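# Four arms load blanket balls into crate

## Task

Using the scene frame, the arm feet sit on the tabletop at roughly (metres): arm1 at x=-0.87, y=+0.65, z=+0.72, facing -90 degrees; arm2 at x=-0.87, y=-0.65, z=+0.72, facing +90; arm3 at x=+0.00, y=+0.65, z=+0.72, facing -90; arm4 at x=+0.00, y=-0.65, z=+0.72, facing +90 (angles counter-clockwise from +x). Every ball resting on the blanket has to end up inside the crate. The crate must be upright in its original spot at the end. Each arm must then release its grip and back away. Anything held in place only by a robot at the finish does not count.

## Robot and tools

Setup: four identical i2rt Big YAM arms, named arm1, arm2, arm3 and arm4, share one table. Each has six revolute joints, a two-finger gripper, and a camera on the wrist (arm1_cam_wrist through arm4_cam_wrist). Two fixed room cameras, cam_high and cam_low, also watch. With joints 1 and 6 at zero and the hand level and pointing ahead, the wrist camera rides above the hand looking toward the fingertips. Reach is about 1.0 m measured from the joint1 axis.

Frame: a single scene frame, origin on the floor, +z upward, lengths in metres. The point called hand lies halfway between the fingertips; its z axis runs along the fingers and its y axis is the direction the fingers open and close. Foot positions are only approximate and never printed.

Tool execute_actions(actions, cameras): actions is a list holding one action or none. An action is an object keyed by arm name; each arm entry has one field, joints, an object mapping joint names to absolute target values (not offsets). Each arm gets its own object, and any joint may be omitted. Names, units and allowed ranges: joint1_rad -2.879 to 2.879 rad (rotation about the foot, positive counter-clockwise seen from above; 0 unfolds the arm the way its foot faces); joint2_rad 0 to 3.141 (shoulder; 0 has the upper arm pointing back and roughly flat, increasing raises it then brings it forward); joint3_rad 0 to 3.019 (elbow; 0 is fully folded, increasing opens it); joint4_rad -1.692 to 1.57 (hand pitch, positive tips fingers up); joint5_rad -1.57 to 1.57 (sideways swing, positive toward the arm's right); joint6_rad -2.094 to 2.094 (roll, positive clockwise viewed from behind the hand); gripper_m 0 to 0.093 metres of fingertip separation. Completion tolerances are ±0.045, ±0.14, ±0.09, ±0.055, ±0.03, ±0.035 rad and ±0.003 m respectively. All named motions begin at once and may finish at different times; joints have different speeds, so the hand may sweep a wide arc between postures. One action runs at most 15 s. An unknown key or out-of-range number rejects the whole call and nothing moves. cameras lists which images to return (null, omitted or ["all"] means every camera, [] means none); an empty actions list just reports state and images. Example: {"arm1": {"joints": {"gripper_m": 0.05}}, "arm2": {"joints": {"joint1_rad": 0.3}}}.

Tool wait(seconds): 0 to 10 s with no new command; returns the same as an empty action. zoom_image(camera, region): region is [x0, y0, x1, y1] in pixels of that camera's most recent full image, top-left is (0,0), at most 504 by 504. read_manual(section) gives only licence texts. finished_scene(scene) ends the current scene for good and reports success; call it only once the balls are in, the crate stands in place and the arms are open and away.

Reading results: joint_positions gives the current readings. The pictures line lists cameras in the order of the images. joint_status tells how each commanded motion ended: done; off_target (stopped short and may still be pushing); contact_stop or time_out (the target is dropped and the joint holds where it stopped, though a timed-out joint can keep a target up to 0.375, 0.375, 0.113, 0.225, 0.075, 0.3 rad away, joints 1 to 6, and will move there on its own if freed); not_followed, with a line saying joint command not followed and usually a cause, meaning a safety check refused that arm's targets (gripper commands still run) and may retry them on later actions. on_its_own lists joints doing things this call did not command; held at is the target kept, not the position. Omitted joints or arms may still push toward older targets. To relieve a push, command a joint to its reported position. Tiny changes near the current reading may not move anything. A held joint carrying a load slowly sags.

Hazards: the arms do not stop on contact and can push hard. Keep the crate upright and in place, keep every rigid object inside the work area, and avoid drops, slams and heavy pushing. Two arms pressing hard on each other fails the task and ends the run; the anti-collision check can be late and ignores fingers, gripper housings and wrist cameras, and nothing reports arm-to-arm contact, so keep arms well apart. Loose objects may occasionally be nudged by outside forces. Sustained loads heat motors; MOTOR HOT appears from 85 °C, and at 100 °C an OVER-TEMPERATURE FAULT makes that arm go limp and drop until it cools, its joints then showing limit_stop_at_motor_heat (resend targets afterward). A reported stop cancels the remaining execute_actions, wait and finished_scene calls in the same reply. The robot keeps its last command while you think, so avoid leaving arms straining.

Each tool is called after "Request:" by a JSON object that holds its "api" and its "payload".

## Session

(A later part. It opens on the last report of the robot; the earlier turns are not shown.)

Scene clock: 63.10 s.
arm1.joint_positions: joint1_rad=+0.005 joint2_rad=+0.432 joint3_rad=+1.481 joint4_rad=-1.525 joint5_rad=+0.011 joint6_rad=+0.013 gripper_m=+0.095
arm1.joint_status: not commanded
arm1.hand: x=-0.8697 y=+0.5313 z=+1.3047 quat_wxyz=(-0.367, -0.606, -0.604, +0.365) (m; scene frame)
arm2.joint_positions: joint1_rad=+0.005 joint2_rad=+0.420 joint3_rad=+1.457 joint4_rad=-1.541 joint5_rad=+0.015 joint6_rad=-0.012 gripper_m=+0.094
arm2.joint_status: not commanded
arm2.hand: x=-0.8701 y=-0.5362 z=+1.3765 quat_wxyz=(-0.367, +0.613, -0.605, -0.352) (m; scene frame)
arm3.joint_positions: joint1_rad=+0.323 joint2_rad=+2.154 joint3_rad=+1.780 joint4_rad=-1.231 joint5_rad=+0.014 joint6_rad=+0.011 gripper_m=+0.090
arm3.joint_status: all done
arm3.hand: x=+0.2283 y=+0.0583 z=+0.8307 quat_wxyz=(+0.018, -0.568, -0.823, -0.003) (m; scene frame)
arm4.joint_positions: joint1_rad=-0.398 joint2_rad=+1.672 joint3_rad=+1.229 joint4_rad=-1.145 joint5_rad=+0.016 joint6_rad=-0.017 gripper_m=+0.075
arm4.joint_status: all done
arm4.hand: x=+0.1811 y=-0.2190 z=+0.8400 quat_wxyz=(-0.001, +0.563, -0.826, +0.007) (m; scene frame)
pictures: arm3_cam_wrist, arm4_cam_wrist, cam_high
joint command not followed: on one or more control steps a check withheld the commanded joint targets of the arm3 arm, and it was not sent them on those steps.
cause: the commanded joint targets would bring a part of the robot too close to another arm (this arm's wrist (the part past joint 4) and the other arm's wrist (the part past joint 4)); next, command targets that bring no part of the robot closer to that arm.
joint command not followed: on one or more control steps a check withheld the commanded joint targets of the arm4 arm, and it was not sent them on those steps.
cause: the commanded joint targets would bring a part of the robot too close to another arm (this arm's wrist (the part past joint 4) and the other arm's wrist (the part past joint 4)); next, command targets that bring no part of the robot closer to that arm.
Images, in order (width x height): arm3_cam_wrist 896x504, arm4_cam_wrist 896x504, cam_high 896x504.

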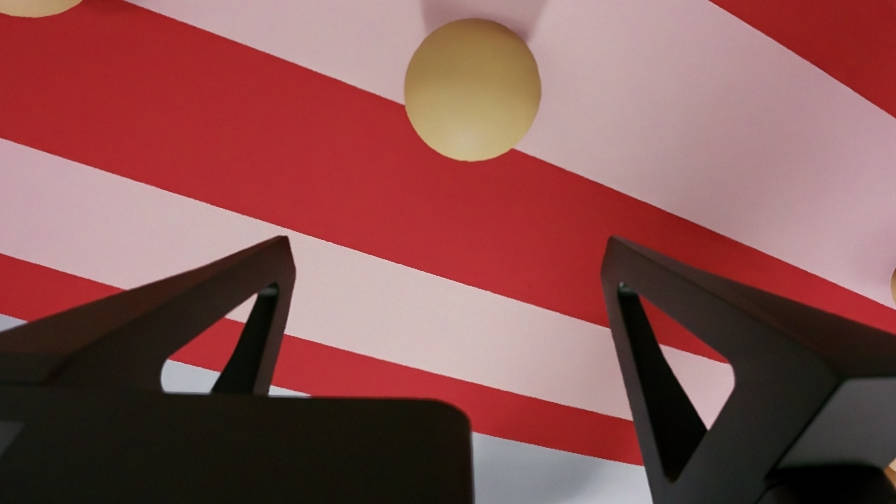

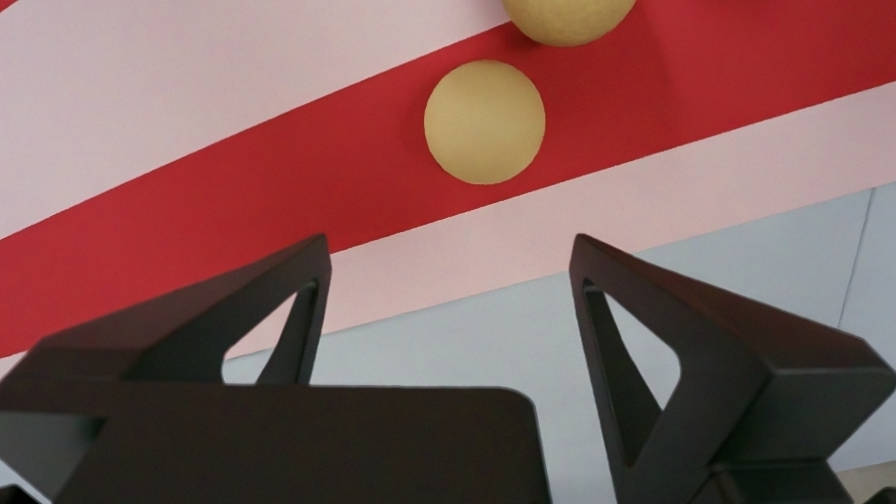

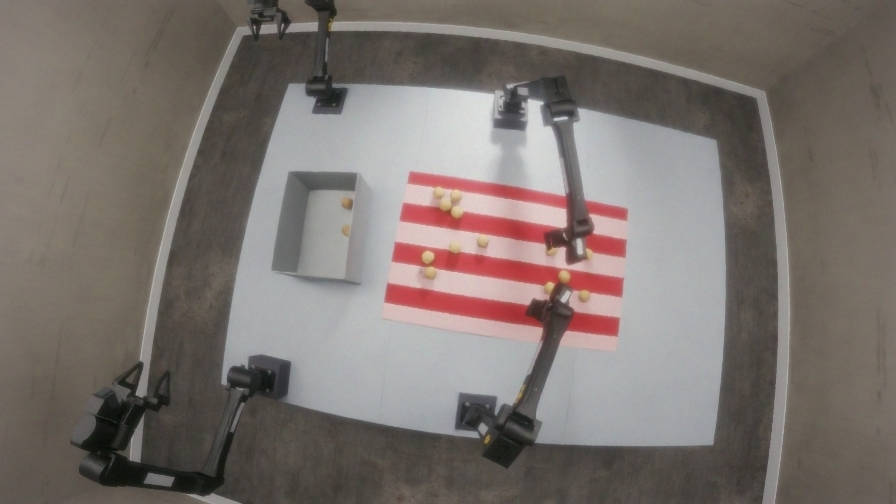

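Request:
{"api": "execute_actions", "payload": {"actions": [{"arm4":{"joints":{"joint1_rad":-0.43,"joint2_rad":1.805,"joint3_rad":1.114,"joint4_rad":-0.88}},"arm3":{"joints":{"joint1_rad":0.31,"joint2_rad":2.27,"joint3_rad":1.752,"joint4_rad":-1.053}}}], "cameras": []}}

Request:
{"api": "execute_actions", "payload": {"actions": [{"arm4":{"joints":{"gripper_m":0.03}},"arm3":{"joints":{"gripper_m":0.03}}}], "cameras": []}}

Request:
{"api": "execute_actions", "payload": {"actions": [{"arm4":{"joints":{"joint1_rad":0.865,"joint2_rad":1.3,"joint3_rad":1.4,"joint4_rad":-1.3}},"arm3":{"joints":{"joint1_rad":-0.89,"joint2_rad":1.3,"joint3_rad":1.4,"joint4_rad":-1.3}}}], "cameras": []}}

Request:
{"api": "execute_actions", "payload": {"actions": [{"arm4":{"joints":{"joint2_rad":2.21,"joint3_rad":2.334,"joint4_rad":-0.724}},"arm3":{"joints":{"joint2_rad":2.235,"joint3_rad":2.404,"joint4_rad":-0.954}}}], "cameras": []}}

Request:
{"api": "execute_actions", "payload": {"actions": [{"arm4":{"joints":{"gripper_m":0.075}},"arm3":{"joints":{"gripper_m":0.075}}}], "cameras": []}}

Request:
{"api": "execute_actions", "payload": {"actions": [{"arm4":{"joints":{"joint2_rad":1.5,"joint3_rad":1.6,"joint4_rad":-1.3}},"arm3":{"joints":{"joint2_rad":1.5,"joint3_rad":1.6,"joint4_rad":-1.3}}}], "cameras": []}}

Request:
{"api": "execute_actions", "payload": {"actions": [{"arm4":{"joints":{"joint1_rad":-0.489,"joint2_rad":1.79,"joint3_rad":1.435,"joint4_rad":-1.194}},"arm3":{"joints":{"joint1_rad":-0.449,"joint2_rad":1.754,"joint3_rad":1.2,"joint4_rad":-1.011}}}], "cameras": ["arm3_cam_wrist","arm4_cam_wrist"]}}

Scene clock: 76.97 s.
arm1.joint_positions: joint1_rad=+0.005 joint2_rad=+0.432 joint3_rad=+1.481 joint4_rad=-1.525 joint5_rad=+0.011 joint6_rad=+0.013 gripper_m=+0.095
arm1.joint_status: not commanded
arm1.hand: x=-0.8697 y=+0.5313 z=+1.3047 quat_wxyz=(-0.367, -0.606, -0.604, +0.365) (m; scene frame)
arm2.joint_positions: joint1_rad=+0.005 joint2_rad=+0.420 joint3_rad=+1.457 joint4_rad=-1.541 joint5_rad=+0.015 joint6_rad=-0.012 gripper_m=+0.094
arm2.joint_status: not commanded
arm2.hand: x=-0.8701 y=-0.5362 z=+1.3765 quat_wxyz=(-0.367, +0.613, -0.605, -0.352) (m; scene frame)
arm3.joint_positions: joint1_rad=+0.315 joint2_rad=+2.272 joint3_rad=+1.750 joint4_rad=-1.061 joint5_rad=+0.014 joint6_rad=+0.011 gripper_m=+0.090
arm3.joint_status: all done
arm3.hand: x=+0.2273 y=+0.0450 z=+0.7471 quat_wxyz=(+0.009, -0.572, -0.820, +0.003) (m; scene frame)
arm4.joint_positions: joint1_rad=-0.429 joint2_rad=+1.800 joint3_rad=+1.115 joint4_rad=-0.890 joint5_rad=+0.016 joint6_rad=-0.017 gripper_m=+0.075
arm4.joint_status: all done
arm4.hand: x=+0.1945 y=-0.2238 z=+0.7452 quat_wxyz=(-0.006, +0.551, -0.835, +0.004) (m; scene frame)
pictures: none
No camera images: the call's "cameras" was empty. Leave "cameras" out to get every camera's image.

Scene clock: 77.60 s.
arm1.joint_positions: joint1_rad=+0.005 joint2_rad=+0.432 joint3_rad=+1.481 joint4_rad=-1.525 joint5_rad=+0.011 joint6_rad=+0.013 gripper_m=+0.095
arm1.joint_status: not commanded
arm1.hand: x=-0.8697 y=+0.5313 z=+1.3047 quat_wxyz=(-0.367, -0.606, -0.604, +0.365) (m; scene frame)
arm2.joint_positions: joint1_rad=+0.005 joint2_rad=+0.420 joint3_rad=+1.457 joint4_rad=-1.541 joint5_rad=+0.015 joint6_rad=-0.012 gripper_m=+0.094
arm2.joint_status: not commanded
arm2.hand: x=-0.8701 y=-0.5362 z=+1.3765 quat_wxyz=(-0.367, +0.613, -0.605, -0.352) (m; scene frame)
arm3.joint_positions: joint1_rad=+0.315 joint2_rad=+2.272 joint3_rad=+1.750 joint4_rad=-1.061 joint5_rad=+0.014 joint6_rad=+0.011 gripper_m=+0.047
arm3.joint_status: gripper_m off_target (ended at +0.047, target +0.030)
arm3.hand: x=+0.2272 y=+0.0449 z=+0.7471 quat_wxyz=(+0.009, -0.572, -0.820, +0.003) (m; scene frame)
arm4.joint_positions: joint1_rad=-0.429 joint2_rad=+1.800 joint3_rad=+1.115 joint4_rad=-0.890 joint5_rad=+0.016 joint6_rad=-0.017 gripper_m=+0.047
arm4.joint_status: gripper_m off_target (ended at +0.047, target +0.030)
arm4.hand: x=+0.1944 y=-0.2238 z=+0.7452 quat_wxyz=(-0.006, +0.551, -0.835, +0.004) (m; scene frame)
pictures: none
No camera images: the call's "cameras" was empty. Leave "cameras" out to get every camera's image.

Scene clock: 79.33 s.
arm1.joint_positions: joint1_rad=+0.005 joint2_rad=+0.432 joint3_rad=+1.481 joint4_rad=-1.525 joint5_rad=+0.011 joint6_rad=+0.013 gripper_m=+0.095
arm1.joint_status: not commanded
arm1.hand: x=-0.8697 y=+0.5313 z=+1.3047 quat_wxyz=(-0.367, -0.606, -0.604, +0.365) (m; scene frame)
arm2.joint_positions: joint1_rad=+0.005 joint2_rad=+0.420 joint3_rad=+1.457 joint4_rad=-1.541 joint5_rad=+0.015 joint6_rad=-0.012 gripper_m=+0.094
arm2.joint_status: not commanded
arm2.hand: x=-0.8701 y=-0.5362 z=+1.3765 quat_wxyz=(-0.367, +0.613, -0.605, -0.352) (m; scene frame)
arm3.joint_positions: joint1_rad=-0.893 joint2_rad=+1.298 joint3_rad=+1.401 joint4_rad=-1.291 joint5_rad=+0.017 joint6_rad=+0.011 gripper_m=+0.047
arm3.joint_status: all done
arm3.hand: x=-0.3432 y=+0.3490 z=+1.1321 quat_wxyz=(-0.061, -0.920, -0.343, +0.181) (m; scene frame)
arm4.joint_positions: joint1_rad=+0.871 joint2_rad=+1.296 joint3_rad=+1.392 joint4_rad=-1.291 joint5_rad=+0.016 joint6_rad=-0.017 gripper_m=+0.047
arm4.joint_status: all done
arm4.hand: x=-0.3489 y=-0.3610 z=+1.0681 quat_wxyz=(-0.077, +0.926, -0.326, -0.174) (m; scene frame)
pictures: none
No camera images: the call's "cameras" was empty. Leave "cameras" out to get every camera's image.

Scene clock: 81.17 s.
arm1.joint_positions: joint1_rad=+0.005 joint2_rad=+0.432 joint3_rad=+1.481 joint4_rad=-1.525 joint5_rad=+0.011 joint6_rad=+0.013 gripper_m=+0.095
arm1.joint_status: not commanded
arm1.hand: x=-0.8697 y=+0.5313 z=+1.3047 quat_wxyz=(-0.367, -0.606, -0.604, +0.365) (m; scene frame)
arm2.joint_positions: joint1_rad=+0.005 joint2_rad=+0.420 joint3_rad=+1.457 joint4_rad=-1.541 joint5_rad=+0.015 joint6_rad=-0.012 gripper_m=+0.094
arm2.joint_status: not commanded
arm2.hand: x=-0.8701 y=-0.5362 z=+1.3765 quat_wxyz=(-0.367, +0.613, -0.605, -0.352) (m; scene frame)
arm3.joint_positions: joint1_rad=-0.893 joint2_rad=+2.252 joint3_rad=+2.341 joint4_rad=-0.964 joint5_rad=+0.017 joint6_rad=+0.011 gripper_m=+0.047
arm3.joint_status: all done
arm3.hand: x=-0.6378 y=+0.0868 z=+1.0352 quat_wxyz=(-0.116, -0.881, -0.327, +0.322) (m; scene frame)
arm4.joint_positions: joint1_rad=+0.871 joint2_rad=+2.224 joint3_rad=+2.269 joint4_rad=-0.739 joint5_rad=+0.016 joint6_rad=-0.017 gripper_m=+0.047
arm4.joint_status: all done
arm4.hand: x=-0.6735 y=-0.0913 z=+0.9990 quat_wxyz=(-0.159, +0.853, -0.301, -0.397) (m; scene frame)
pictures: none
No camera images: the call's "cameras" was empty. Leave "cameras" out to get every camera's image.

Scene clock: 81.77 s.
arm1.joint_positions: joint1_rad=+0.005 joint2_rad=+0.432 joint3_rad=+1.481 joint4_rad=-1.525 joint5_rad=+0.011 joint6_rad=+0.013 gripper_m=+0.095
arm1.joint_status: not commanded
arm1.hand: x=-0.8697 y=+0.5313 z=+1.3047 quat_wxyz=(-0.367, -0.606, -0.604, +0.365) (m; scene frame)
arm2.joint_positions: joint1_rad=+0.005 joint2_rad=+0.420 joint3_rad=+1.457 joint4_rad=-1.541 joint5_rad=+0.015 joint6_rad=-0.012 gripper_m=+0.094
arm2.joint_status: not commanded
arm2.hand: x=-0.8701 y=-0.5362 z=+1.3765 quat_wxyz=(-0.367, +0.613, -0.605, -0.352) (m; scene frame)
arm3.joint_positions: joint1_rad=-0.893 joint2_rad=+2.252 joint3_rad=+2.341 joint4_rad=-0.964 joint5_rad=+0.017 joint6_rad=+0.011 gripper_m=+0.075
arm3.joint_status: all done
arm3.hand: x=-0.6378 y=+0.0868 z=+1.0352 quat_wxyz=(-0.116, -0.881, -0.327, +0.322) (m; scene frame)
arm4.joint_positions: joint1_rad=+0.871 joint2_rad=+2.224 joint3_rad=+2.269 joint4_rad=-0.739 joint5_rad=+0.016 joint6_rad=-0.017 gripper_m=+0.075
arm4.joint_status: all done
arm4.hand: x=-0.6735 y=-0.0913 z=+0.9990 quat_wxyz=(-0.159, +0.853, -0.301, -0.397) (m; scene frame)
pictures: none
No camera images: the call's "cameras" was empty. Leave "cameras" out to get every camera's image.

Scene clock: 83.37 s.
arm1.joint_positions: joint1_rad=+0.005 joint2_rad=+0.432 joint3_rad=+1.481 joint4_rad=-1.525 joint5_rad=+0.011 joint6_rad=+0.013 gripper_m=+0.095
arm1.joint_status: not commanded
arm1.hand: x=-0.8697 y=+0.5313 z=+1.3047 quat_wxyz=(-0.367, -0.606, -0.604, +0.365) (m; scene frame)
arm2.joint_positions: joint1_rad=+0.005 joint2_rad=+0.420 joint3_rad=+1.457 joint4_rad=-1.541 joint5_rad=+0.015 joint6_rad=-0.012 gripper_m=+0.094
arm2.joint_status: not commanded
arm2.hand: x=-0.8701 y=-0.5362 z=+1.3765 quat_wxyz=(-0.367, +0.613, -0.605, -0.352) (m; scene frame)
arm3.joint_positions: joint1_rad=-0.893 joint2_rad=+1.506 joint3_rad=+1.598 joint4_rad=-1.293 joint5_rad=+0.017 joint6_rad=+0.011 gripper_m=+0.075
arm3.joint_status: all done
arm3.hand: x=-0.4010 y=+0.2976 z=+1.1261 quat_wxyz=(-0.059, -0.921, -0.343, +0.175) (m; scene frame)
arm4.joint_positions: joint1_rad=+0.871 joint2_rad=+1.489 joint3_rad=+1.604 joint4_rad=-1.293 joint5_rad=+0.016 joint6_rad=-0.017 gripper_m=+0.075
arm4.joint_status: all done
arm4.hand: x=-0.4083 y=-0.3119 z=+1.0777 quat_wxyz=(-0.080, +0.925, -0.325, -0.182) (m; scene frame)
pictures: none
No camera images: the call's "cameras" was empty. Leave "cameras" out to get every camera's image.

Scene clock: 85.10 s.
arm1.joint_positions: joint1_rad=+0.005 joint2_rad=+0.432 joint3_rad=+1.481 joint4_rad=-1.525 joint5_rad=+0.011 joint6_rad=+0.013 gripper_m=+0.095
arm1.joint_status: not commanded
arm1.hand: x=-0.8697 y=+0.5313 z=+1.3047 quat_wxyz=(-0.367, -0.606, -0.604, +0.365) (m; scene frame)
arm2.joint_positions: joint1_rad=+0.005 joint2_rad=+0.420 joint3_rad=+1.457 joint4_rad=-1.541 joint5_rad=+0.015 joint6_rad=-0.012 gripper_m=+0.094
arm2.joint_status: not commanded
arm2.hand: x=-0.8701 y=-0.5362 z=+1.3765 quat_wxyz=(-0.367, +0.613, -0.605, -0.352) (m; scene frame)
arm3.joint_positions: joint1_rad=-0.449 joint2_rad=+1.755 joint3_rad=+1.175 joint4_rad=-1.021 joint5_rad=+0.014 joint6_rad=+0.011 gripper_m=+0.075
arm3.joint_status: all done
arm3.hand: x=-0.1855 y=+0.2181 z=+0.8429 quat_wxyz=(+0.014, -0.836, -0.548, -0.008) (m; scene frame)
arm4.joint_positions: joint1_rad=-0.496 joint2_rad=+1.821 joint3_rad=+1.425 joint4_rad=-1.194 joint5_rad=+0.016 joint6_rad=-0.017 gripper_m=+0.075
arm4.joint_status: all done
arm4.hand: x=+0.2507 y=-0.1852 z=+0.8370 quat_wxyz=(+0.001, +0.522, -0.853, +0.007) (m; scene frame)
pictures: arm3_cam_wrist, arm4_cam_wrist
Images, in order (width x height): arm3_cam_wrist 896x504, arm4_cam_wrist 896x504.

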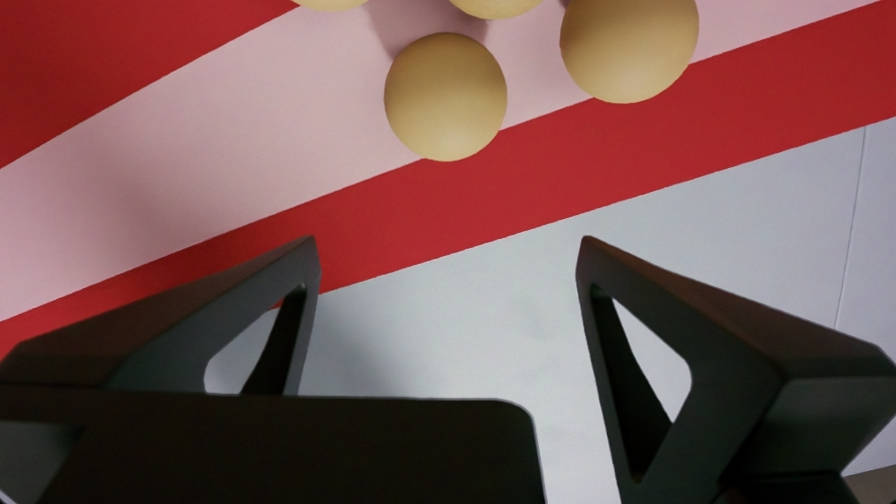

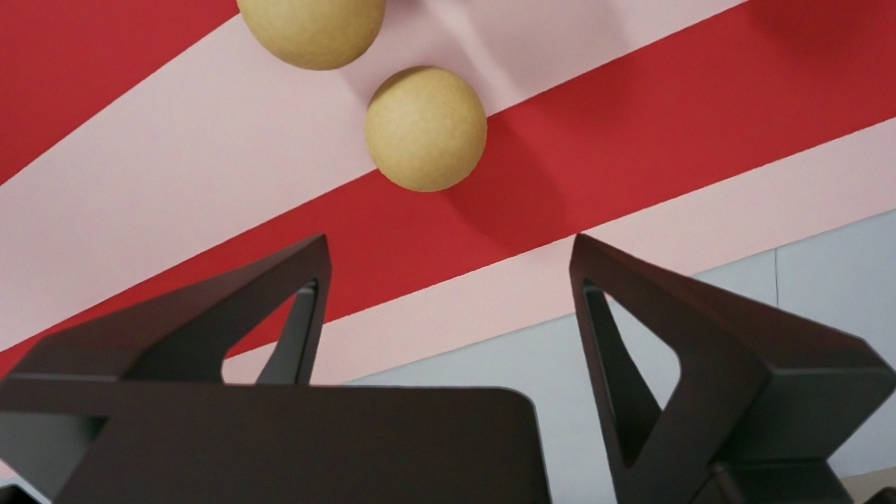

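Request:
{"api": "execute_actions", "payload": {"actions": [{"arm4":{"joints":{"joint1_rad":-0.477,"joint2_rad":1.929,"joint3_rad":1.31,"joint4_rad":-0.952}},"arm3":{"joints":{"gripper_m":0.065,"joint2_rad":1.922,"joint3_rad":1.12,"joint4_rad":-0.769}}}], "cameras": []}}

Request:
{"api": "execute_actions", "payload": {"actions": [{"arm4":{"joints":{"gripper_m":0.03}},"arm3":{"joints":{"gripper_m":0.03}}}], "cameras": []}}

Request:
{"api": "execute_actions", "payload": {"actions": [{"arm4":{"joints":{"joint2_rad":1.75}},"arm3":{"joints":{"joint2_rad":1.75}}}], "cameras": []}}

Request:
{"api": "execute_actions", "payload": {"actions": [{"arm4":{"joints":{"joint1_rad":0.865,"joint2_rad":1.5,"joint3_rad":1.6,"joint4_rad":-1.3}},"arm3":{"joints":{"joint1_rad":-0.89,"joint2_rad":1.5,"joint3_rad":1.6,"joint4_rad":-1.3}}}], "cameras": []}}

Request:
{"api": "execute_actions", "payload": {"actions": [{"arm4":{"joints":{"joint2_rad":2.21,"joint3_rad":2.334,"joint4_rad":-0.724}},"arm3":{"joints":{"joint2_rad":2.235,"joint3_rad":2.404,"joint4_rad":-0.954}}}], "cameras": []}}

Request:
{"api": "execute_actions", "payload": {"actions": [{"arm4":{"joints":{"gripper_m":0.075}},"arm3":{"joints":{"gripper_m":0.075}}}], "cameras": []}}

Request:
{"api": "execute_actions", "payload": {"actions": [{"arm4":{"joints":{"joint2_rad":1.5,"joint3_rad":1.6,"joint4_rad":-1.3}},"arm3":{"joints":{"joint2_rad":1.5,"joint3_rad":1.6,"joint4_rad":-1.3}}}], "cameras": []}}

Request:
{"api": "execute_actions", "payload": {"actions": [{"arm4":{"joints":{"joint1_rad":-0.42,"joint2_rad":1.92,"joint3_rad":1.635,"joint4_rad":-1.258,"joint6_rad":1.2}},"arm3":{"joints":{"joint1_rad":-0.581,"joint2_rad":1.817,"joint3_rad":1.3,"joint4_rad":-1.04}}}], "cameras": ["arm3_cam_wrist","arm4_cam_wrist"]}}

Scene clock: 100.33 s.
arm1.joint_positions: joint1_rad=+0.005 joint2_rad=+0.432 joint3_rad=+1.481 joint4_rad=-1.525 joint5_rad=+0.011 joint6_rad=+0.013 gripper_m=+0.095
arm1.joint_status: not commanded
arm1.hand: x=-0.8697 y=+0.5313 z=+1.3047 quat_wxyz=(-0.367, -0.606, -0.604, +0.365) (m; scene frame)
arm2.joint_positions: joint1_rad=+0.005 joint2_rad=+0.420 joint3_rad=+1.457 joint4_rad=-1.541 joint5_rad=+0.015 joint6_rad=-0.012 gripper_m=+0.094
arm2.joint_status: not commanded
arm2.hand: x=-0.8701 y=-0.5362 z=+1.3765 quat_wxyz=(-0.367, +0.613, -0.605, -0.352) (m; scene frame)
arm3.joint_positions: joint1_rad=-0.449 joint2_rad=+1.934 joint3_rad=+1.115 joint4_rad=-0.779 joint5_rad=+0.014 joint6_rad=+0.011 gripper_m=+0.065
arm3.joint_status: all done
arm3.hand: x=-0.1871 y=+0.2145 z=+0.7430 quat_wxyz=(+0.013, -0.836, -0.548, -0.007) (m; scene frame)
arm4.joint_positions: joint1_rad=-0.482 joint2_rad=+1.922 joint3_rad=+1.310 joint4_rad=-0.963 joint5_rad=+0.016 joint6_rad=-0.017 gripper_m=+0.075
arm4.joint_status: all done
arm4.hand: x=+0.2437 y=-0.1819 z=+0.7471 quat_wxyz=(-0.006, +0.528, -0.849, +0.003) (m; scene frame)
pictures: none
No camera images: the call's "cameras" was empty. Leave "cameras" out to get every camera's image.

Scene clock: 100.93 s.
arm1.joint_positions: joint1_rad=+0.005 joint2_rad=+0.432 joint3_rad=+1.481 joint4_rad=-1.525 joint5_rad=+0.011 joint6_rad=+0.013 gripper_m=+0.095
arm1.joint_status: not commanded
arm1.hand: x=-0.8697 y=+0.5313 z=+1.3047 quat_wxyz=(-0.367, -0.606, -0.604, +0.365) (m; scene frame)
arm2.joint_positions: joint1_rad=+0.005 joint2_rad=+0.420 joint3_rad=+1.457 joint4_rad=-1.541 joint5_rad=+0.015 joint6_rad=-0.012 gripper_m=+0.094
arm2.joint_status: not commanded
arm2.hand: x=-0.8701 y=-0.5362 z=+1.3765 quat_wxyz=(-0.367, +0.613, -0.605, -0.352) (m; scene frame)
arm3.joint_positions: joint1_rad=-0.449 joint2_rad=+1.934 joint3_rad=+1.115 joint4_rad=-0.779 joint5_rad=+0.014 joint6_rad=+0.011 gripper_m=+0.047
arm3.joint_status: gripper_m off_target (ended at +0.047, target +0.030)
arm3.hand: x=-0.1871 y=+0.2145 z=+0.7430 quat_wxyz=(+0.013, -0.836, -0.548, -0.007) (m; scene frame)
arm4.joint_positions: joint1_rad=-0.482 joint2_rad=+1.922 joint3_rad=+1.310 joint4_rad=-0.963 joint5_rad=+0.016 joint6_rad=-0.017 gripper_m=+0.046
arm4.joint_status: gripper_m off_target (ended at +0.046, target +0.030)
arm4.hand: x=+0.2437 y=-0.1819 z=+0.7471 quat_wxyz=(-0.006, +0.528, -0.849, +0.003) (m; scene frame)
pictures: none
No camera images: the call's "cameras" was empty. Leave "cameras" out to get every camera's image.

Scene clock: 102.03 s.
arm1.joint_positions: joint1_rad=+0.005 joint2_rad=+0.432 joint3_rad=+1.481 joint4_rad=-1.525 joint5_rad=+0.011 joint6_rad=+0.013 gripper_m=+0.095
arm1.joint_status: not commanded
arm1.hand: x=-0.8697 y=+0.5313 z=+1.3047 quat_wxyz=(-0.367, -0.606, -0.604, +0.365) (m; scene frame)
arm2.joint_positions: joint1_rad=+0.005 joint2_rad=+0.420 joint3_rad=+1.457 joint4_rad=-1.541 joint5_rad=+0.015 joint6_rad=-0.012 gripper_m=+0.094
arm2.joint_status: not commanded
arm2.hand: x=-0.8701 y=-0.5362 z=+1.3765 quat_wxyz=(-0.367, +0.613, -0.605, -0.352) (m; scene frame)
arm3.joint_positions: joint1_rad=-0.449 joint2_rad=+1.743 joint3_rad=+1.115 joint4_rad=-0.778 joint5_rad=+0.014 joint6_rad=+0.011 gripper_m=+0.047
arm3.joint_status: all done
arm3.hand: x=-0.1983 y=+0.1879 z=+0.8323 quat_wxyz=(-0.040, -0.834, -0.546, +0.073) (m; scene frame)
arm4.joint_positions: joint1_rad=-0.482 joint2_rad=+1.737 joint3_rad=+1.307 joint4_rad=-0.962 joint5_rad=+0.016 joint6_rad=-0.017 gripper_m=+0.046
arm4.joint_status: all done
arm4.hand: x=+0.2502 y=-0.1699 z=+0.8413 quat_wxyz=(-0.084, +0.525, -0.846, -0.043) (m; scene frame)
pictures: none
No camera images: the call's "cameras" was empty. Leave "cameras" out to get every camera's image.

Scene clock: 103.83 s.
arm1.joint_positions: joint1_rad=+0.005 joint2_rad=+0.432 joint3_rad=+1.481 joint4_rad=-1.525 joint5_rad=+0.011 joint6_rad=+0.013 gripper_m=+0.095
arm1.joint_status: not commanded
arm1.hand: x=-0.8697 y=+0.5313 z=+1.3047 quat_wxyz=(-0.367, -0.606, -0.604, +0.365) (m; scene frame)
arm2.joint_positions: joint1_rad=+0.005 joint2_rad=+0.420 joint3_rad=+1.457 joint4_rad=-1.541 joint5_rad=+0.015 joint6_rad=-0.012 gripper_m=+0.094
arm2.joint_status: not commanded
arm2.hand: x=-0.8701 y=-0.5362 z=+1.3765 quat_wxyz=(-0.367, +0.613, -0.605, -0.352) (m; scene frame)
arm3.joint_positions: joint1_rad=-0.892 joint2_rad=+1.506 joint3_rad=+1.576 joint4_rad=-1.291 joint5_rad=+0.015 joint6_rad=+0.011 gripper_m=+0.047
arm3.joint_status: all done
arm3.hand: x=-0.3976 y=+0.2997 z=+1.1160 quat_wxyz=(-0.056, -0.923, -0.344, +0.165) (m; scene frame)
arm4.joint_positions: joint1_rad=+0.872 joint2_rad=+1.499 joint3_rad=+1.587 joint4_rad=-1.291 joint5_rad=+0.016 joint6_rad=-0.017 gripper_m=+0.046
arm4.joint_status: all done
arm4.hand: x=-0.4076 y=-0.3125 z=+1.0643 quat_wxyz=(-0.076, +0.927, -0.326, -0.170) (m; scene frame)
pictures: none
No camera images: the call's "cameras" was empty. Leave "cameras" out to get every camera's image.

Scene clock: 105.57 s.
arm1.joint_positions: joint1_rad=+0.005 joint2_rad=+0.432 joint3_rad=+1.481 joint4_rad=-1.525 joint5_rad=+0.011 joint6_rad=+0.013 gripper_m=+0.095
arm1.joint_status: not commanded
arm1.hand: x=-0.8697 y=+0.5313 z=+1.3047 quat_wxyz=(-0.367, -0.606, -0.604, +0.365) (m; scene frame)
arm2.joint_positions: joint1_rad=+0.005 joint2_rad=+0.420 joint3_rad=+1.457 joint4_rad=-1.541 joint5_rad=+0.015 joint6_rad=-0.012 gripper_m=+0.094
arm2.joint_status: not commanded
arm2.hand: x=-0.8701 y=-0.5362 z=+1.3765 quat_wxyz=(-0.367, +0.613, -0.605, -0.352) (m; scene frame)
arm3.joint_positions: joint1_rad=-0.892 joint2_rad=+2.250 joint3_rad=+2.342 joint4_rad=-0.967 joint5_rad=+0.015 joint6_rad=+0.011 gripper_m=+0.047
arm3.joint_status: all done
arm3.hand: x=-0.6367 y=+0.0866 z=+1.0362 quat_wxyz=(-0.116, -0.881, -0.327, +0.321) (m; scene frame)
arm4.joint_positions: joint1_rad=+0.872 joint2_rad=+2.224 joint3_rad=+2.269 joint4_rad=-0.739 joint5_rad=+0.016 joint6_rad=-0.017 gripper_m=+0.046
arm4.joint_status: all done
arm4.hand: x=-0.6738 y=-0.0915 z=+0.9989 quat_wxyz=(-0.159, +0.853, -0.301, -0.397) (m; scene frame)
pictures: none
No camera images: the call's "cameras" was empty. Leave "cameras" out to get every camera's image.

Scene clock: 106.17 s.
arm1.joint_positions: joint1_rad=+0.005 joint2_rad=+0.432 joint3_rad=+1.481 joint4_rad=-1.525 joint5_rad=+0.011 joint6_rad=+0.013 gripper_m=+0.095
arm1.joint_status: not commanded
arm1.hand: x=-0.8697 y=+0.5313 z=+1.3047 quat_wxyz=(-0.367, -0.606, -0.604, +0.365) (m; scene frame)
arm2.joint_positions: joint1_rad=+0.005 joint2_rad=+0.420 joint3_rad=+1.457 joint4_rad=-1.541 joint5_rad=+0.015 joint6_rad=-0.012 gripper_m=+0.094
arm2.joint_status: not commanded
arm2.hand: x=-0.8701 y=-0.5362 z=+1.3765 quat_wxyz=(-0.367, +0.613, -0.605, -0.352) (m; scene frame)
arm3.joint_positions: joint1_rad=-0.892 joint2_rad=+2.250 joint3_rad=+2.342 joint4_rad=-0.967 joint5_rad=+0.015 joint6_rad=+0.011 gripper_m=+0.075
arm3.joint_status: all done
arm3.hand: x=-0.6367 y=+0.0866 z=+1.0362 quat_wxyz=(-0.116, -0.881, -0.327, +0.321) (m; scene frame)
arm4.joint_positions: joint1_rad=+0.872 joint2_rad=+2.224 joint3_rad=+2.269 joint4_rad=-0.739 joint5_rad=+0.016 joint6_rad=-0.017 gripper_m=+0.075
arm4.joint_status: all done
arm4.hand: x=-0.6738 y=-0.0915 z=+0.9989 quat_wxyz=(-0.159, +0.853, -0.301, -0.397) (m; scene frame)
pictures: none
No camera images: the call's "cameras" was empty. Leave "cameras" out to get every camera's image.

Scene clock: 107.77 s.
arm1.joint_positions: joint1_rad=+0.005 joint2_rad=+0.432 joint3_rad=+1.481 joint4_rad=-1.525 joint5_rad=+0.011 joint6_rad=+0.013 gripper_m=+0.095
arm1.joint_status: not commanded
arm1.hand: x=-0.8697 y=+0.5313 z=+1.3047 quat_wxyz=(-0.367, -0.606, -0.604, +0.365) (m; scene frame)
arm2.joint_positions: joint1_rad=+0.005 joint2_rad=+0.420 joint3_rad=+1.457 joint4_rad=-1.541 joint5_rad=+0.015 joint6_rad=-0.012 gripper_m=+0.094
arm2.joint_status: not commanded
arm2.hand: x=-0.8701 y=-0.5362 z=+1.3765 quat_wxyz=(-0.367, +0.613, -0.605, -0.352) (m; scene frame)
arm3.joint_positions: joint1_rad=-0.892 joint2_rad=+1.506 joint3_rad=+1.598 joint4_rad=-1.293 joint5_rad=+0.015 joint6_rad=+0.011 gripper_m=+0.075
arm3.joint_status: all done
arm3.hand: x=-0.4007 y=+0.2970 z=+1.1261 quat_wxyz=(-0.059, -0.921, -0.344, +0.175) (m; scene frame)
arm4.joint_positions: joint1_rad=+0.872 joint2_rad=+1.489 joint3_rad=+1.604 joint4_rad=-1.293 joint5_rad=+0.016 joint6_rad=-0.017 gripper_m=+0.075
arm4.joint_status: all done
arm4.hand: x=-0.4085 y=-0.3119 z=+1.0773 quat_wxyz=(-0.080, +0.925, -0.325, -0.182) (m; scene frame)
pictures: none
No camera images: the call's "cameras" was empty. Leave "cameras" out to get every camera's image.

Scene clock: 109.77 s.
arm1.joint_positions: joint1_rad=+0.005 joint2_rad=+0.432 joint3_rad=+1.481 joint4_rad=-1.525 joint5_rad=+0.011 joint6_rad=+0.013 gripper_m=+0.095
arm1.joint_status: not commanded
arm1.hand: x=-0.8697 y=+0.5313 z=+1.3047 quat_wxyz=(-0.367, -0.606, -0.604, +0.365) (m; scene frame)
arm2.joint_positions: joint1_rad=+0.005 joint2_rad=+0.420 joint3_rad=+1.457 joint4_rad=-1.541 joint5_rad=+0.015 joint6_rad=-0.012 gripper_m=+0.094
arm2.joint_status: not commanded
arm2.hand: x=-0.8701 y=-0.5362 z=+1.3765 quat_wxyz=(-0.367, +0.613, -0.605, -0.352) (m; scene frame)
arm3.joint_positions: joint1_rad=-0.582 joint2_rad=+1.816 joint3_rad=+1.269 joint4_rad=-1.049 joint5_rad=+0.014 joint6_rad=+0.011 gripper_m=+0.075
arm3.joint_status: all done
arm3.hand: x=-0.2563 y=+0.2212 z=+0.8444 quat_wxyz=(+0.012, -0.871, -0.491, -0.007) (m; scene frame)
arm4.joint_positions: joint1_rad=-0.425 joint2_rad=+1.948 joint3_rad=+1.605 joint4_rad=-1.257 joint5_rad=+0.016 joint6_rad=+1.190 gripper_m=+0.075
arm4.joint_status: all done
arm4.hand: x=+0.2366 y=-0.1247 z=+0.8335 quat_wxyz=(-0.002, -0.018, -1.000, +0.011) (m; scene frame)
pictures: arm3_cam_wrist, arm4_cam_wrist
Images, in order (width x height): arm3_cam_wrist 896x504, arm4_cam_wrist 896x504.

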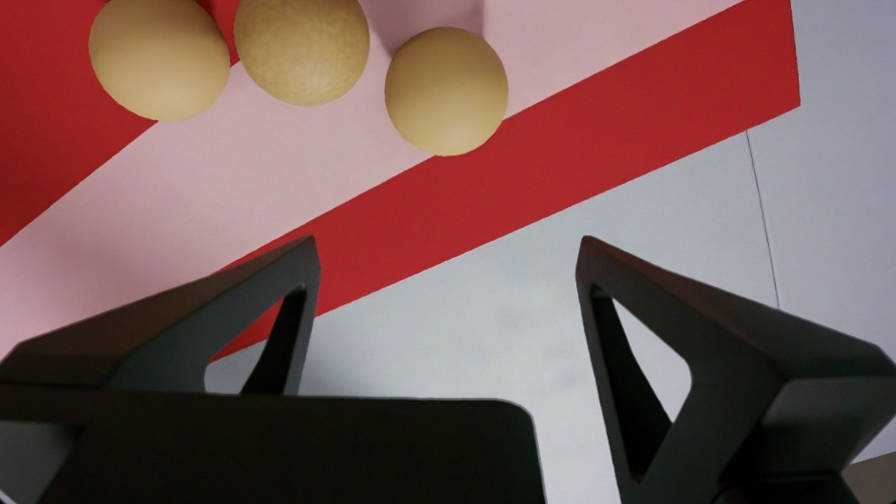

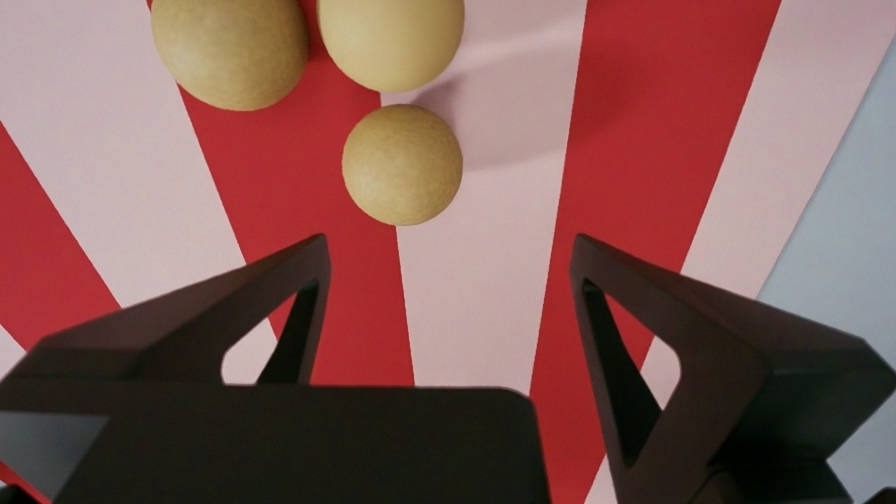

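Request:
{"api": "execute_actions", "payload": {"actions": [{"arm4":{"joints":{"joint1_rad":-0.39,"joint2_rad":2.061,"joint3_rad":1.53,"joint4_rad":-1.04}},"arm3":{"joints":{"joint6_rad":1.7,"joint2_rad":1.88,"joint3_rad":1.275,"joint4_rad":-0.965}}}], "cameras": ["arm3_cam_wrist","arm4_cam_wrist"]}}

Scene clock: 119.17 s.
arm1.joint_positions: joint1_rad=+0.005 joint2_rad=+0.432 joint3_rad=+1.481 joint4_rad=-1.525 joint5_rad=+0.011 joint6_rad=+0.013 gripper_m=+0.095
arm1.joint_status: not commanded
arm1.hand: x=-0.8697 y=+0.5313 z=+1.3047 quat_wxyz=(-0.367, -0.606, -0.604, +0.365) (m; scene frame)
arm2.joint_positions: joint1_rad=+0.005 joint2_rad=+0.420 joint3_rad=+1.457 joint4_rad=-1.541 joint5_rad=+0.015 joint6_rad=-0.012 gripper_m=+0.094
arm2.joint_status: not commanded
arm2.hand: x=-0.8701 y=-0.5362 z=+1.3765 quat_wxyz=(-0.367, +0.613, -0.605, -0.352) (m; scene frame)
arm3.joint_positions: joint1_rad=-0.582 joint2_rad=+1.884 joint3_rad=+1.269 joint4_rad=-0.976 joint5_rad=+0.014 joint6_rad=+1.692 gripper_m=+0.075
arm3.joint_status: all done
arm3.hand: x=-0.2617 y=+0.2120 z=+0.8112 quat_wxyz=(+0.010, -0.947, +0.321, +0.005) (m; scene frame)
arm4.joint_positions: joint1_rad=-0.389 joint2_rad=+2.050 joint3_rad=+1.533 joint4_rad=-1.049 joint5_rad=+0.014 joint6_rad=+1.192 gripper_m=+0.075
arm4.joint_status: all done
arm4.hand: x=+0.2221 y=-0.1036 z=+0.7510 quat_wxyz=(-0.008, -0.001, -1.000, -0.005) (m; scene frame)
pictures: arm3_cam_wrist, arm4_cam_wrist
Images, in order (width x height): arm3_cam_wrist 896x504, arm4_cam_wrist 896x504.

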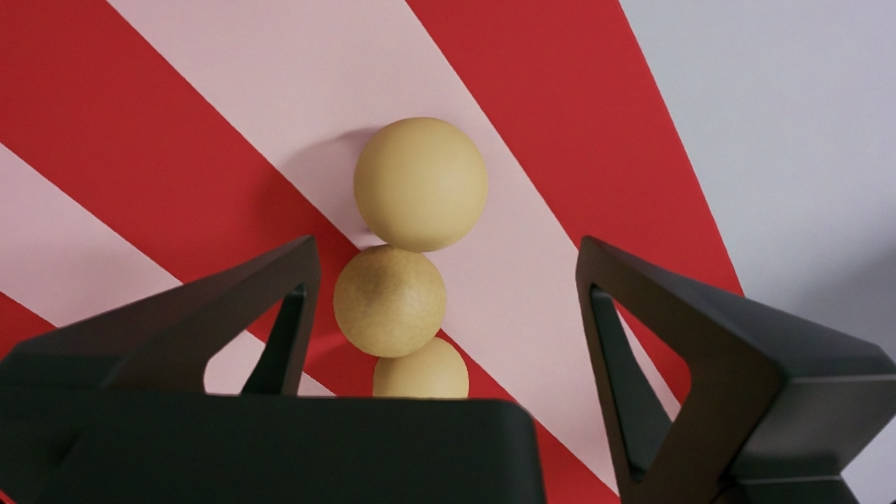

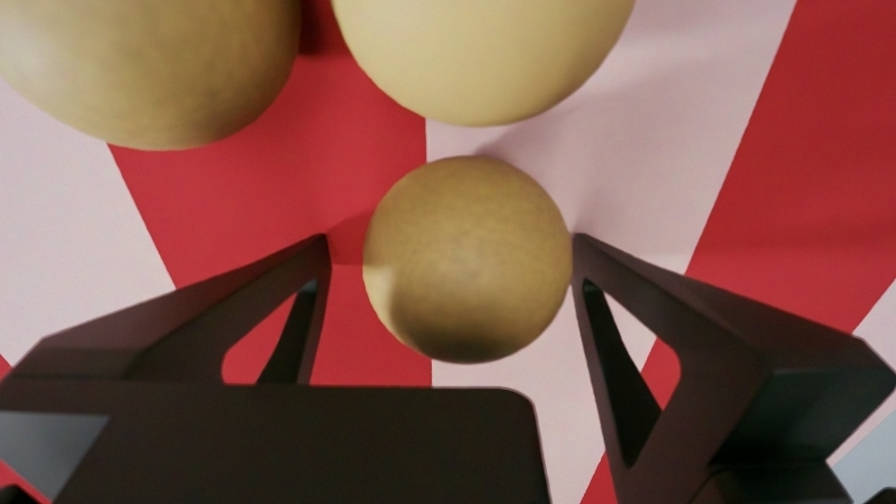

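Request:
{"api": "execute_actions", "payload": {"actions": [{"arm4":{"joints":{"gripper_m":0.03}},"arm3":{"joints":{"joint2_rad":1.998,"joint3_rad":1.254,"joint4_rad":-0.827}}}], "cameras": []}}

Request:
{"api": "execute_actions", "payload": {"actions": [{"arm3":{"joints":{"gripper_m":0.03}}}], "cameras": []}}

Request:
{"api": "execute_actions", "payload": {"actions": [{"arm4":{"joints":{"joint1_rad":0.865,"joint2_rad":1.5,"joint3_rad":1.6,"joint4_rad":-1.3,"joint6_rad":0}},"arm3":{"joints":{"joint1_rad":-0.89,"joint2_rad":1.5,"joint3_rad":1.6,"joint4_rad":-1.3,"joint6_rad":0.6}}}], "cameras": []}}

Request:
{"api": "execute_actions", "payload": {"actions": [{"arm4":{"joints":{"joint2_rad":2.21,"joint3_rad":2.334,"joint4_rad":-0.724}},"arm3":{"joints":{"joint2_rad":2.235,"joint3_rad":2.404,"joint4_rad":-0.954,"joint6_rad":0}}}], "cameras": []}}

Request:
{"api": "execute_actions", "payload": {"actions": [{"arm4":{"joints":{"gripper_m":0.075}},"arm3":{"joints":{"gripper_m":0.075}}}], "cameras": []}}

Request:
{"api": "execute_actions", "payload": {"actions": [{"arm4":{"joints":{"joint2_rad":1.5,"joint3_rad":1.6,"joint4_rad":-1.3}},"arm3":{"joints":{"joint2_rad":1.5,"joint3_rad":1.6,"joint4_rad":-1.3,"joint6_rad":0.5}}}], "cameras": []}}

Request:
{"api": "execute_actions", "payload": {"actions": [{"arm4":{"joints":{"joint1_rad":-0.485,"joint2_rad":1.985,"joint3_rad":1.74,"joint4_rad":-1.294,"joint6_rad":-0.485}},"arm3":{"joints":{"joint1_rad":-0.48,"joint2_rad":1.92,"joint3_rad":1.39,"joint4_rad":-1.02,"joint6_rad":1.5}}}], "cameras": ["arm3_cam_wrist","arm4_cam_wrist"]}}

Scene clock: 130.33 s.
arm1.joint_positions: joint1_rad=+0.005 joint2_rad=+0.432 joint3_rad=+1.481 joint4_rad=-1.525 joint5_rad=+0.011 joint6_rad=+0.013 gripper_m=+0.095
arm1.joint_status: not commanded
arm1.hand: x=-0.8697 y=+0.5313 z=+1.3047 quat_wxyz=(-0.367, -0.606, -0.604, +0.365) (m; scene frame)
arm2.joint_positions: joint1_rad=+0.005 joint2_rad=+0.420 joint3_rad=+1.457 joint4_rad=-1.541 joint5_rad=+0.015 joint6_rad=-0.012 gripper_m=+0.094
arm2.joint_status: not commanded
arm2.hand: x=-0.8701 y=-0.5362 z=+1.3765 quat_wxyz=(-0.367, +0.613, -0.605, -0.352) (m; scene frame)
arm3.joint_positions: joint1_rad=-0.582 joint2_rad=+2.012 joint3_rad=+1.249 joint4_rad=-0.837 joint5_rad=+0.014 joint6_rad=+1.693 gripper_m=+0.075
arm3.joint_status: all done
arm3.hand: x=-0.2637 y=+0.2087 z=+0.7418 quat_wxyz=(+0.015, -0.947, +0.321, +0.004) (m; scene frame)
arm4.joint_positions: joint1_rad=-0.389 joint2_rad=+2.050 joint3_rad=+1.533 joint4_rad=-1.049 joint5_rad=+0.014 joint6_rad=+1.192 gripper_m=+0.047
arm4.joint_status: gripper_m off_target (ended at +0.047, target +0.030)
arm4.hand: x=+0.2221 y=-0.1036 z=+0.7510 quat_wxyz=(-0.008, -0.001, -1.000, -0.005) (m; scene frame)
pictures: none
No camera images: the call's "cameras" was empty. Leave "cameras" out to get every camera's image.

Scene clock: 130.93 s.
arm1.joint_positions: joint1_rad=+0.005 joint2_rad=+0.432 joint3_rad=+1.481 joint4_rad=-1.525 joint5_rad=+0.011 joint6_rad=+0.013 gripper_m=+0.095
arm1.joint_status: not commanded
arm1.hand: x=-0.8697 y=+0.5313 z=+1.3047 quat_wxyz=(-0.367, -0.606, -0.604, +0.365) (m; scene frame)
arm2.joint_positions: joint1_rad=+0.005 joint2_rad=+0.420 joint3_rad=+1.457 joint4_rad=-1.541 joint5_rad=+0.015 joint6_rad=-0.012 gripper_m=+0.094
arm2.joint_status: not commanded
arm2.hand: x=-0.8701 y=-0.5362 z=+1.3765 quat_wxyz=(-0.367, +0.613, -0.605, -0.352) (m; scene frame)
arm3.joint_positions: joint1_rad=-0.582 joint2_rad=+2.012 joint3_rad=+1.249 joint4_rad=-0.837 joint5_rad=+0.014 joint6_rad=+1.693 gripper_m=+0.045
arm3.joint_status: gripper_m off_target (ended at +0.045, target +0.030)
arm3.hand: x=-0.2638 y=+0.2086 z=+0.7418 quat_wxyz=(+0.015, -0.947, +0.322, +0.004) (m; scene frame)
arm4.joint_positions: joint1_rad=-0.389 joint2_rad=+2.050 joint3_rad=+1.533 joint4_rad=-1.049 joint5_rad=+0.014 joint6_rad=+1.192 gripper_m=+0.047
arm4.joint_status: not commanded
arm4.hand: x=+0.2221 y=-0.1036 z=+0.7510 quat_wxyz=(-0.008, -0.001, -1.000, -0.005) (m; scene frame)
pictures: none
No camera images: the call's "cameras" was empty. Leave "cameras" out to get every camera's image.

Scene clock: 132.90 s.
arm1.joint_positions: joint1_rad=+0.005 joint2_rad=+0.432 joint3_rad=+1.481 joint4_rad=-1.525 joint5_rad=+0.011 joint6_rad=+0.013 gripper_m=+0.095
arm1.joint_status: not commanded
arm1.hand: x=-0.8697 y=+0.5313 z=+1.3047 quat_wxyz=(-0.367, -0.606, -0.604, +0.365) (m; scene frame)
arm2.joint_positions: joint1_rad=+0.005 joint2_rad=+0.420 joint3_rad=+1.457 joint4_rad=-1.541 joint5_rad=+0.015 joint6_rad=-0.012 gripper_m=+0.094
arm2.joint_status: not commanded
arm2.hand: x=-0.8701 y=-0.5362 z=+1.3765 quat_wxyz=(-0.367, +0.613, -0.605, -0.352) (m; scene frame)
arm3.joint_positions: joint1_rad=-0.887 joint2_rad=+1.515 joint3_rad=+1.594 joint4_rad=-1.292 joint5_rad=+0.017 joint6_rad=+0.608 gripper_m=+0.045
arm3.joint_status: all done
arm3.hand: x=-0.4001 y=+0.2946 z=+1.1198 quat_wxyz=(-0.104, -0.982, -0.060, +0.145) (m; scene frame)
arm4.joint_positions: joint1_rad=+0.872 joint2_rad=+1.488 joint3_rad=+1.585 joint4_rad=-1.292 joint5_rad=+0.014 joint6_rad=+0.009 gripper_m=+0.047
arm4.joint_status: all done
arm4.hand: x=-0.4061 y=-0.3144 z=+1.0689 quat_wxyz=(-0.074, +0.922, -0.337, -0.175) (m; scene frame)
pictures: none
No camera images: the call's "cameras" was empty. Leave "cameras" out to get every camera's image.

Scene clock: 134.63 s.
arm1.joint_positions: joint1_rad=+0.005 joint2_rad=+0.432 joint3_rad=+1.481 joint4_rad=-1.525 joint5_rad=+0.011 joint6_rad=+0.013 gripper_m=+0.095
arm1.joint_status: not commanded
arm1.hand: x=-0.8697 y=+0.5313 z=+1.3047 quat_wxyz=(-0.367, -0.606, -0.604, +0.365) (m; scene frame)
arm2.joint_positions: joint1_rad=+0.005 joint2_rad=+0.420 joint3_rad=+1.457 joint4_rad=-1.541 joint5_rad=+0.015 joint6_rad=-0.012 gripper_m=+0.094
arm2.joint_status: not commanded
arm2.hand: x=-0.8701 y=-0.5362 z=+1.3765 quat_wxyz=(-0.367, +0.613, -0.605, -0.352) (m; scene frame)
arm3.joint_positions: joint1_rad=-0.887 joint2_rad=+2.250 joint3_rad=+2.342 joint4_rad=-0.967 joint5_rad=+0.017 joint6_rad=+0.008 gripper_m=+0.045
arm3.joint_status: all done
arm3.hand: x=-0.6344 y=+0.0838 z=+1.0366 quat_wxyz=(-0.116, -0.880, -0.331, +0.321) (m; scene frame)
arm4.joint_positions: joint1_rad=+0.872 joint2_rad=+2.223 joint3_rad=+2.269 joint4_rad=-0.739 joint5_rad=+0.014 joint6_rad=+0.009 gripper_m=+0.047
arm4.joint_status: all done
arm4.hand: x=-0.6739 y=-0.0921 z=+0.9997 quat_wxyz=(-0.153, +0.849, -0.311, -0.399) (m; scene frame)
pictures: none
No camera images: the call's "cameras" was empty. Leave "cameras" out to get every camera's image.

Scene clock: 135.23 s.
arm1.joint_positions: joint1_rad=+0.005 joint2_rad=+0.432 joint3_rad=+1.481 joint4_rad=-1.525 joint5_rad=+0.011 joint6_rad=+0.013 gripper_m=+0.095
arm1.joint_status: not commanded
arm1.hand: x=-0.8697 y=+0.5313 z=+1.3047 quat_wxyz=(-0.367, -0.606, -0.604, +0.365) (m; scene frame)
arm2.joint_positions: joint1_rad=+0.005 joint2_rad=+0.420 joint3_rad=+1.457 joint4_rad=-1.541 joint5_rad=+0.015 joint6_rad=-0.012 gripper_m=+0.094
arm2.joint_status: not commanded
arm2.hand: x=-0.8701 y=-0.5362 z=+1.3765 quat_wxyz=(-0.367, +0.613, -0.605, -0.352) (m; scene frame)
arm3.joint_positions: joint1_rad=-0.887 joint2_rad=+2.250 joint3_rad=+2.342 joint4_rad=-0.967 joint5_rad=+0.017 joint6_rad=+0.007 gripper_m=+0.075
arm3.joint_status: all done
arm3.hand: x=-0.6344 y=+0.0838 z=+1.0366 quat_wxyz=(-0.116, -0.880, -0.331, +0.321) (m; scene frame)
arm4.joint_positions: joint1_rad=+0.872 joint2_rad=+2.223 joint3_rad=+2.269 joint4_rad=-0.739 joint5_rad=+0.014 joint6_rad=+0.009 gripper_m=+0.075
arm4.joint_status: all done
arm4.hand: x=-0.6739 y=-0.0921 z=+0.9997 quat_wxyz=(-0.153, +0.849, -0.311, -0.399) (m; scene frame)
pictures: none
No camera images: the call's "cameras" was empty. Leave "cameras" out to get every camera's image.

Scene clock: 136.83 s.
arm1.joint_positions: joint1_rad=+0.005 joint2_rad=+0.432 joint3_rad=+1.481 joint4_rad=-1.525 joint5_rad=+0.011 joint6_rad=+0.013 gripper_m=+0.095
arm1.joint_status: not commanded
arm1.hand: x=-0.8697 y=+0.5313 z=+1.3047 quat_wxyz=(-0.367, -0.606, -0.604, +0.365) (m; scene frame)
arm2.joint_positions: joint1_rad=+0.005 joint2_rad=+0.420 joint3_rad=+1.457 joint4_rad=-1.541 joint5_rad=+0.015 joint6_rad=-0.012 gripper_m=+0.094
arm2.joint_status: not commanded
arm2.hand: x=-0.8701 y=-0.5362 z=+1.3765 quat_wxyz=(-0.367, +0.613, -0.605, -0.352) (m; scene frame)
arm3.joint_positions: joint1_rad=-0.887 joint2_rad=+1.506 joint3_rad=+1.598 joint4_rad=-1.293 joint5_rad=+0.017 joint6_rad=+0.492 gripper_m=+0.075
arm3.joint_status: all done
arm3.hand: x=-0.3991 y=+0.2954 z=+1.1259 quat_wxyz=(-0.099, -0.976, -0.116, +0.156) (m; scene frame)
arm4.joint_positions: joint1_rad=+0.872 joint2_rad=+1.489 joint3_rad=+1.604 joint4_rad=-1.293 joint5_rad=+0.014 joint6_rad=+0.009 gripper_m=+0.075
arm4.joint_status: all done
arm4.hand: x=-0.4086 y=-0.3124 z=+1.0775 quat_wxyz=(-0.077, +0.921, -0.336, -0.183) (m; scene frame)
pictures: none
No camera images: the call's "cameras" was empty. Leave "cameras" out to get every camera's image.

Scene clock: 138.77 s.
arm1.joint_positions: joint1_rad=+0.005 joint2_rad=+0.432 joint3_rad=+1.481 joint4_rad=-1.525 joint5_rad=+0.011 joint6_rad=+0.013 gripper_m=+0.095
arm1.joint_status: not commanded
arm1.hand: x=-0.8697 y=+0.5313 z=+1.3047 quat_wxyz=(-0.367, -0.606, -0.604, +0.365) (m; scene frame)
arm2.joint_positions: joint1_rad=+0.005 joint2_rad=+0.420 joint3_rad=+1.457 joint4_rad=-1.541 joint5_rad=+0.015 joint6_rad=-0.012 gripper_m=+0.094
arm2.joint_status: not commanded
arm2.hand: x=-0.8701 y=-0.5362 z=+1.3765 quat_wxyz=(-0.367, +0.613, -0.605, -0.352) (m; scene frame)
arm3.joint_positions: joint1_rad=-0.483 joint2_rad=+1.923 joint3_rad=+1.367 joint4_rad=-1.029 joint5_rad=+0.013 joint6_rad=+1.492 gripper_m=+0.075
arm3.joint_status: all done
arm3.hand: x=-0.2284 y=+0.1638 z=+0.8223 quat_wxyz=(+0.008, -0.984, +0.177, +0.005) (m; scene frame)
arm4.joint_positions: joint1_rad=-0.487 joint2_rad=+2.012 joint3_rad=+1.716 joint4_rad=-1.292 joint5_rad=+0.016 joint6_rad=-0.476 gripper_m=+0.075
arm4.joint_status: all done
arm4.hand: x=+0.2823 y=-0.1146 z=+0.8369 quat_wxyz=(+0.001, +0.706, -0.708, +0.007) (m; scene frame)
pictures: arm3_cam_wrist, arm4_cam_wrist
Images, in order (width x height): arm3_cam_wrist 896x504, arm4_cam_wrist 896x504.

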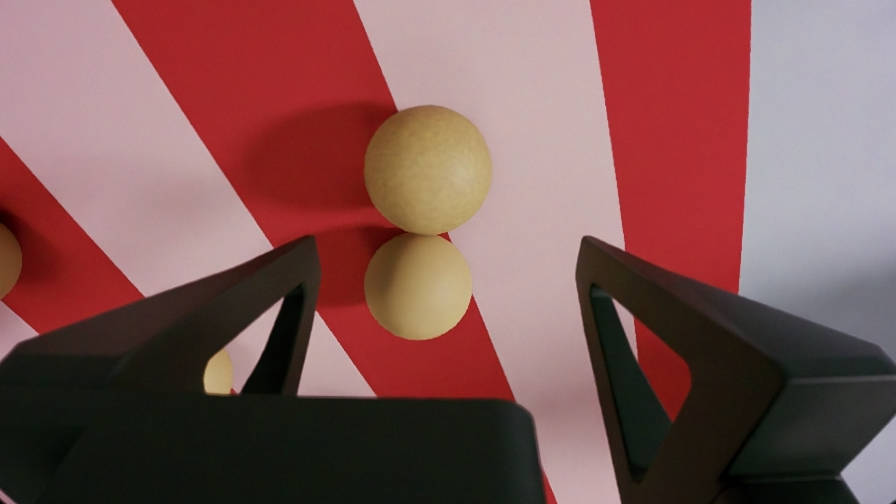

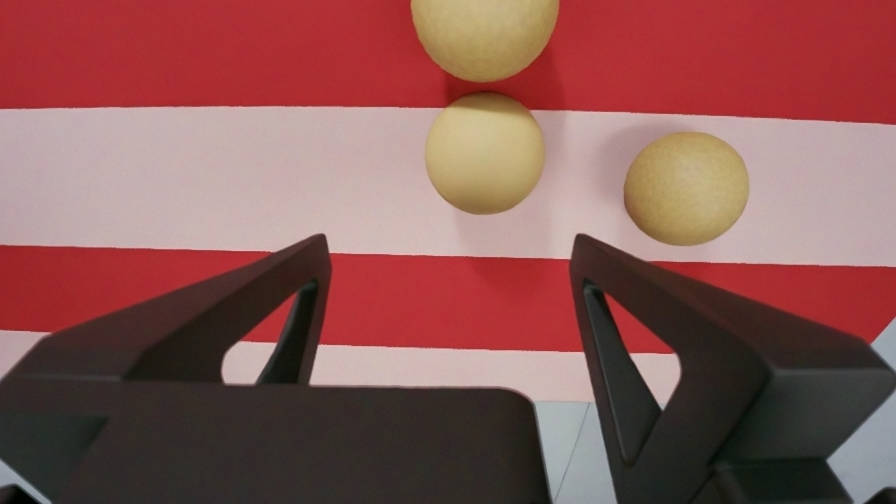

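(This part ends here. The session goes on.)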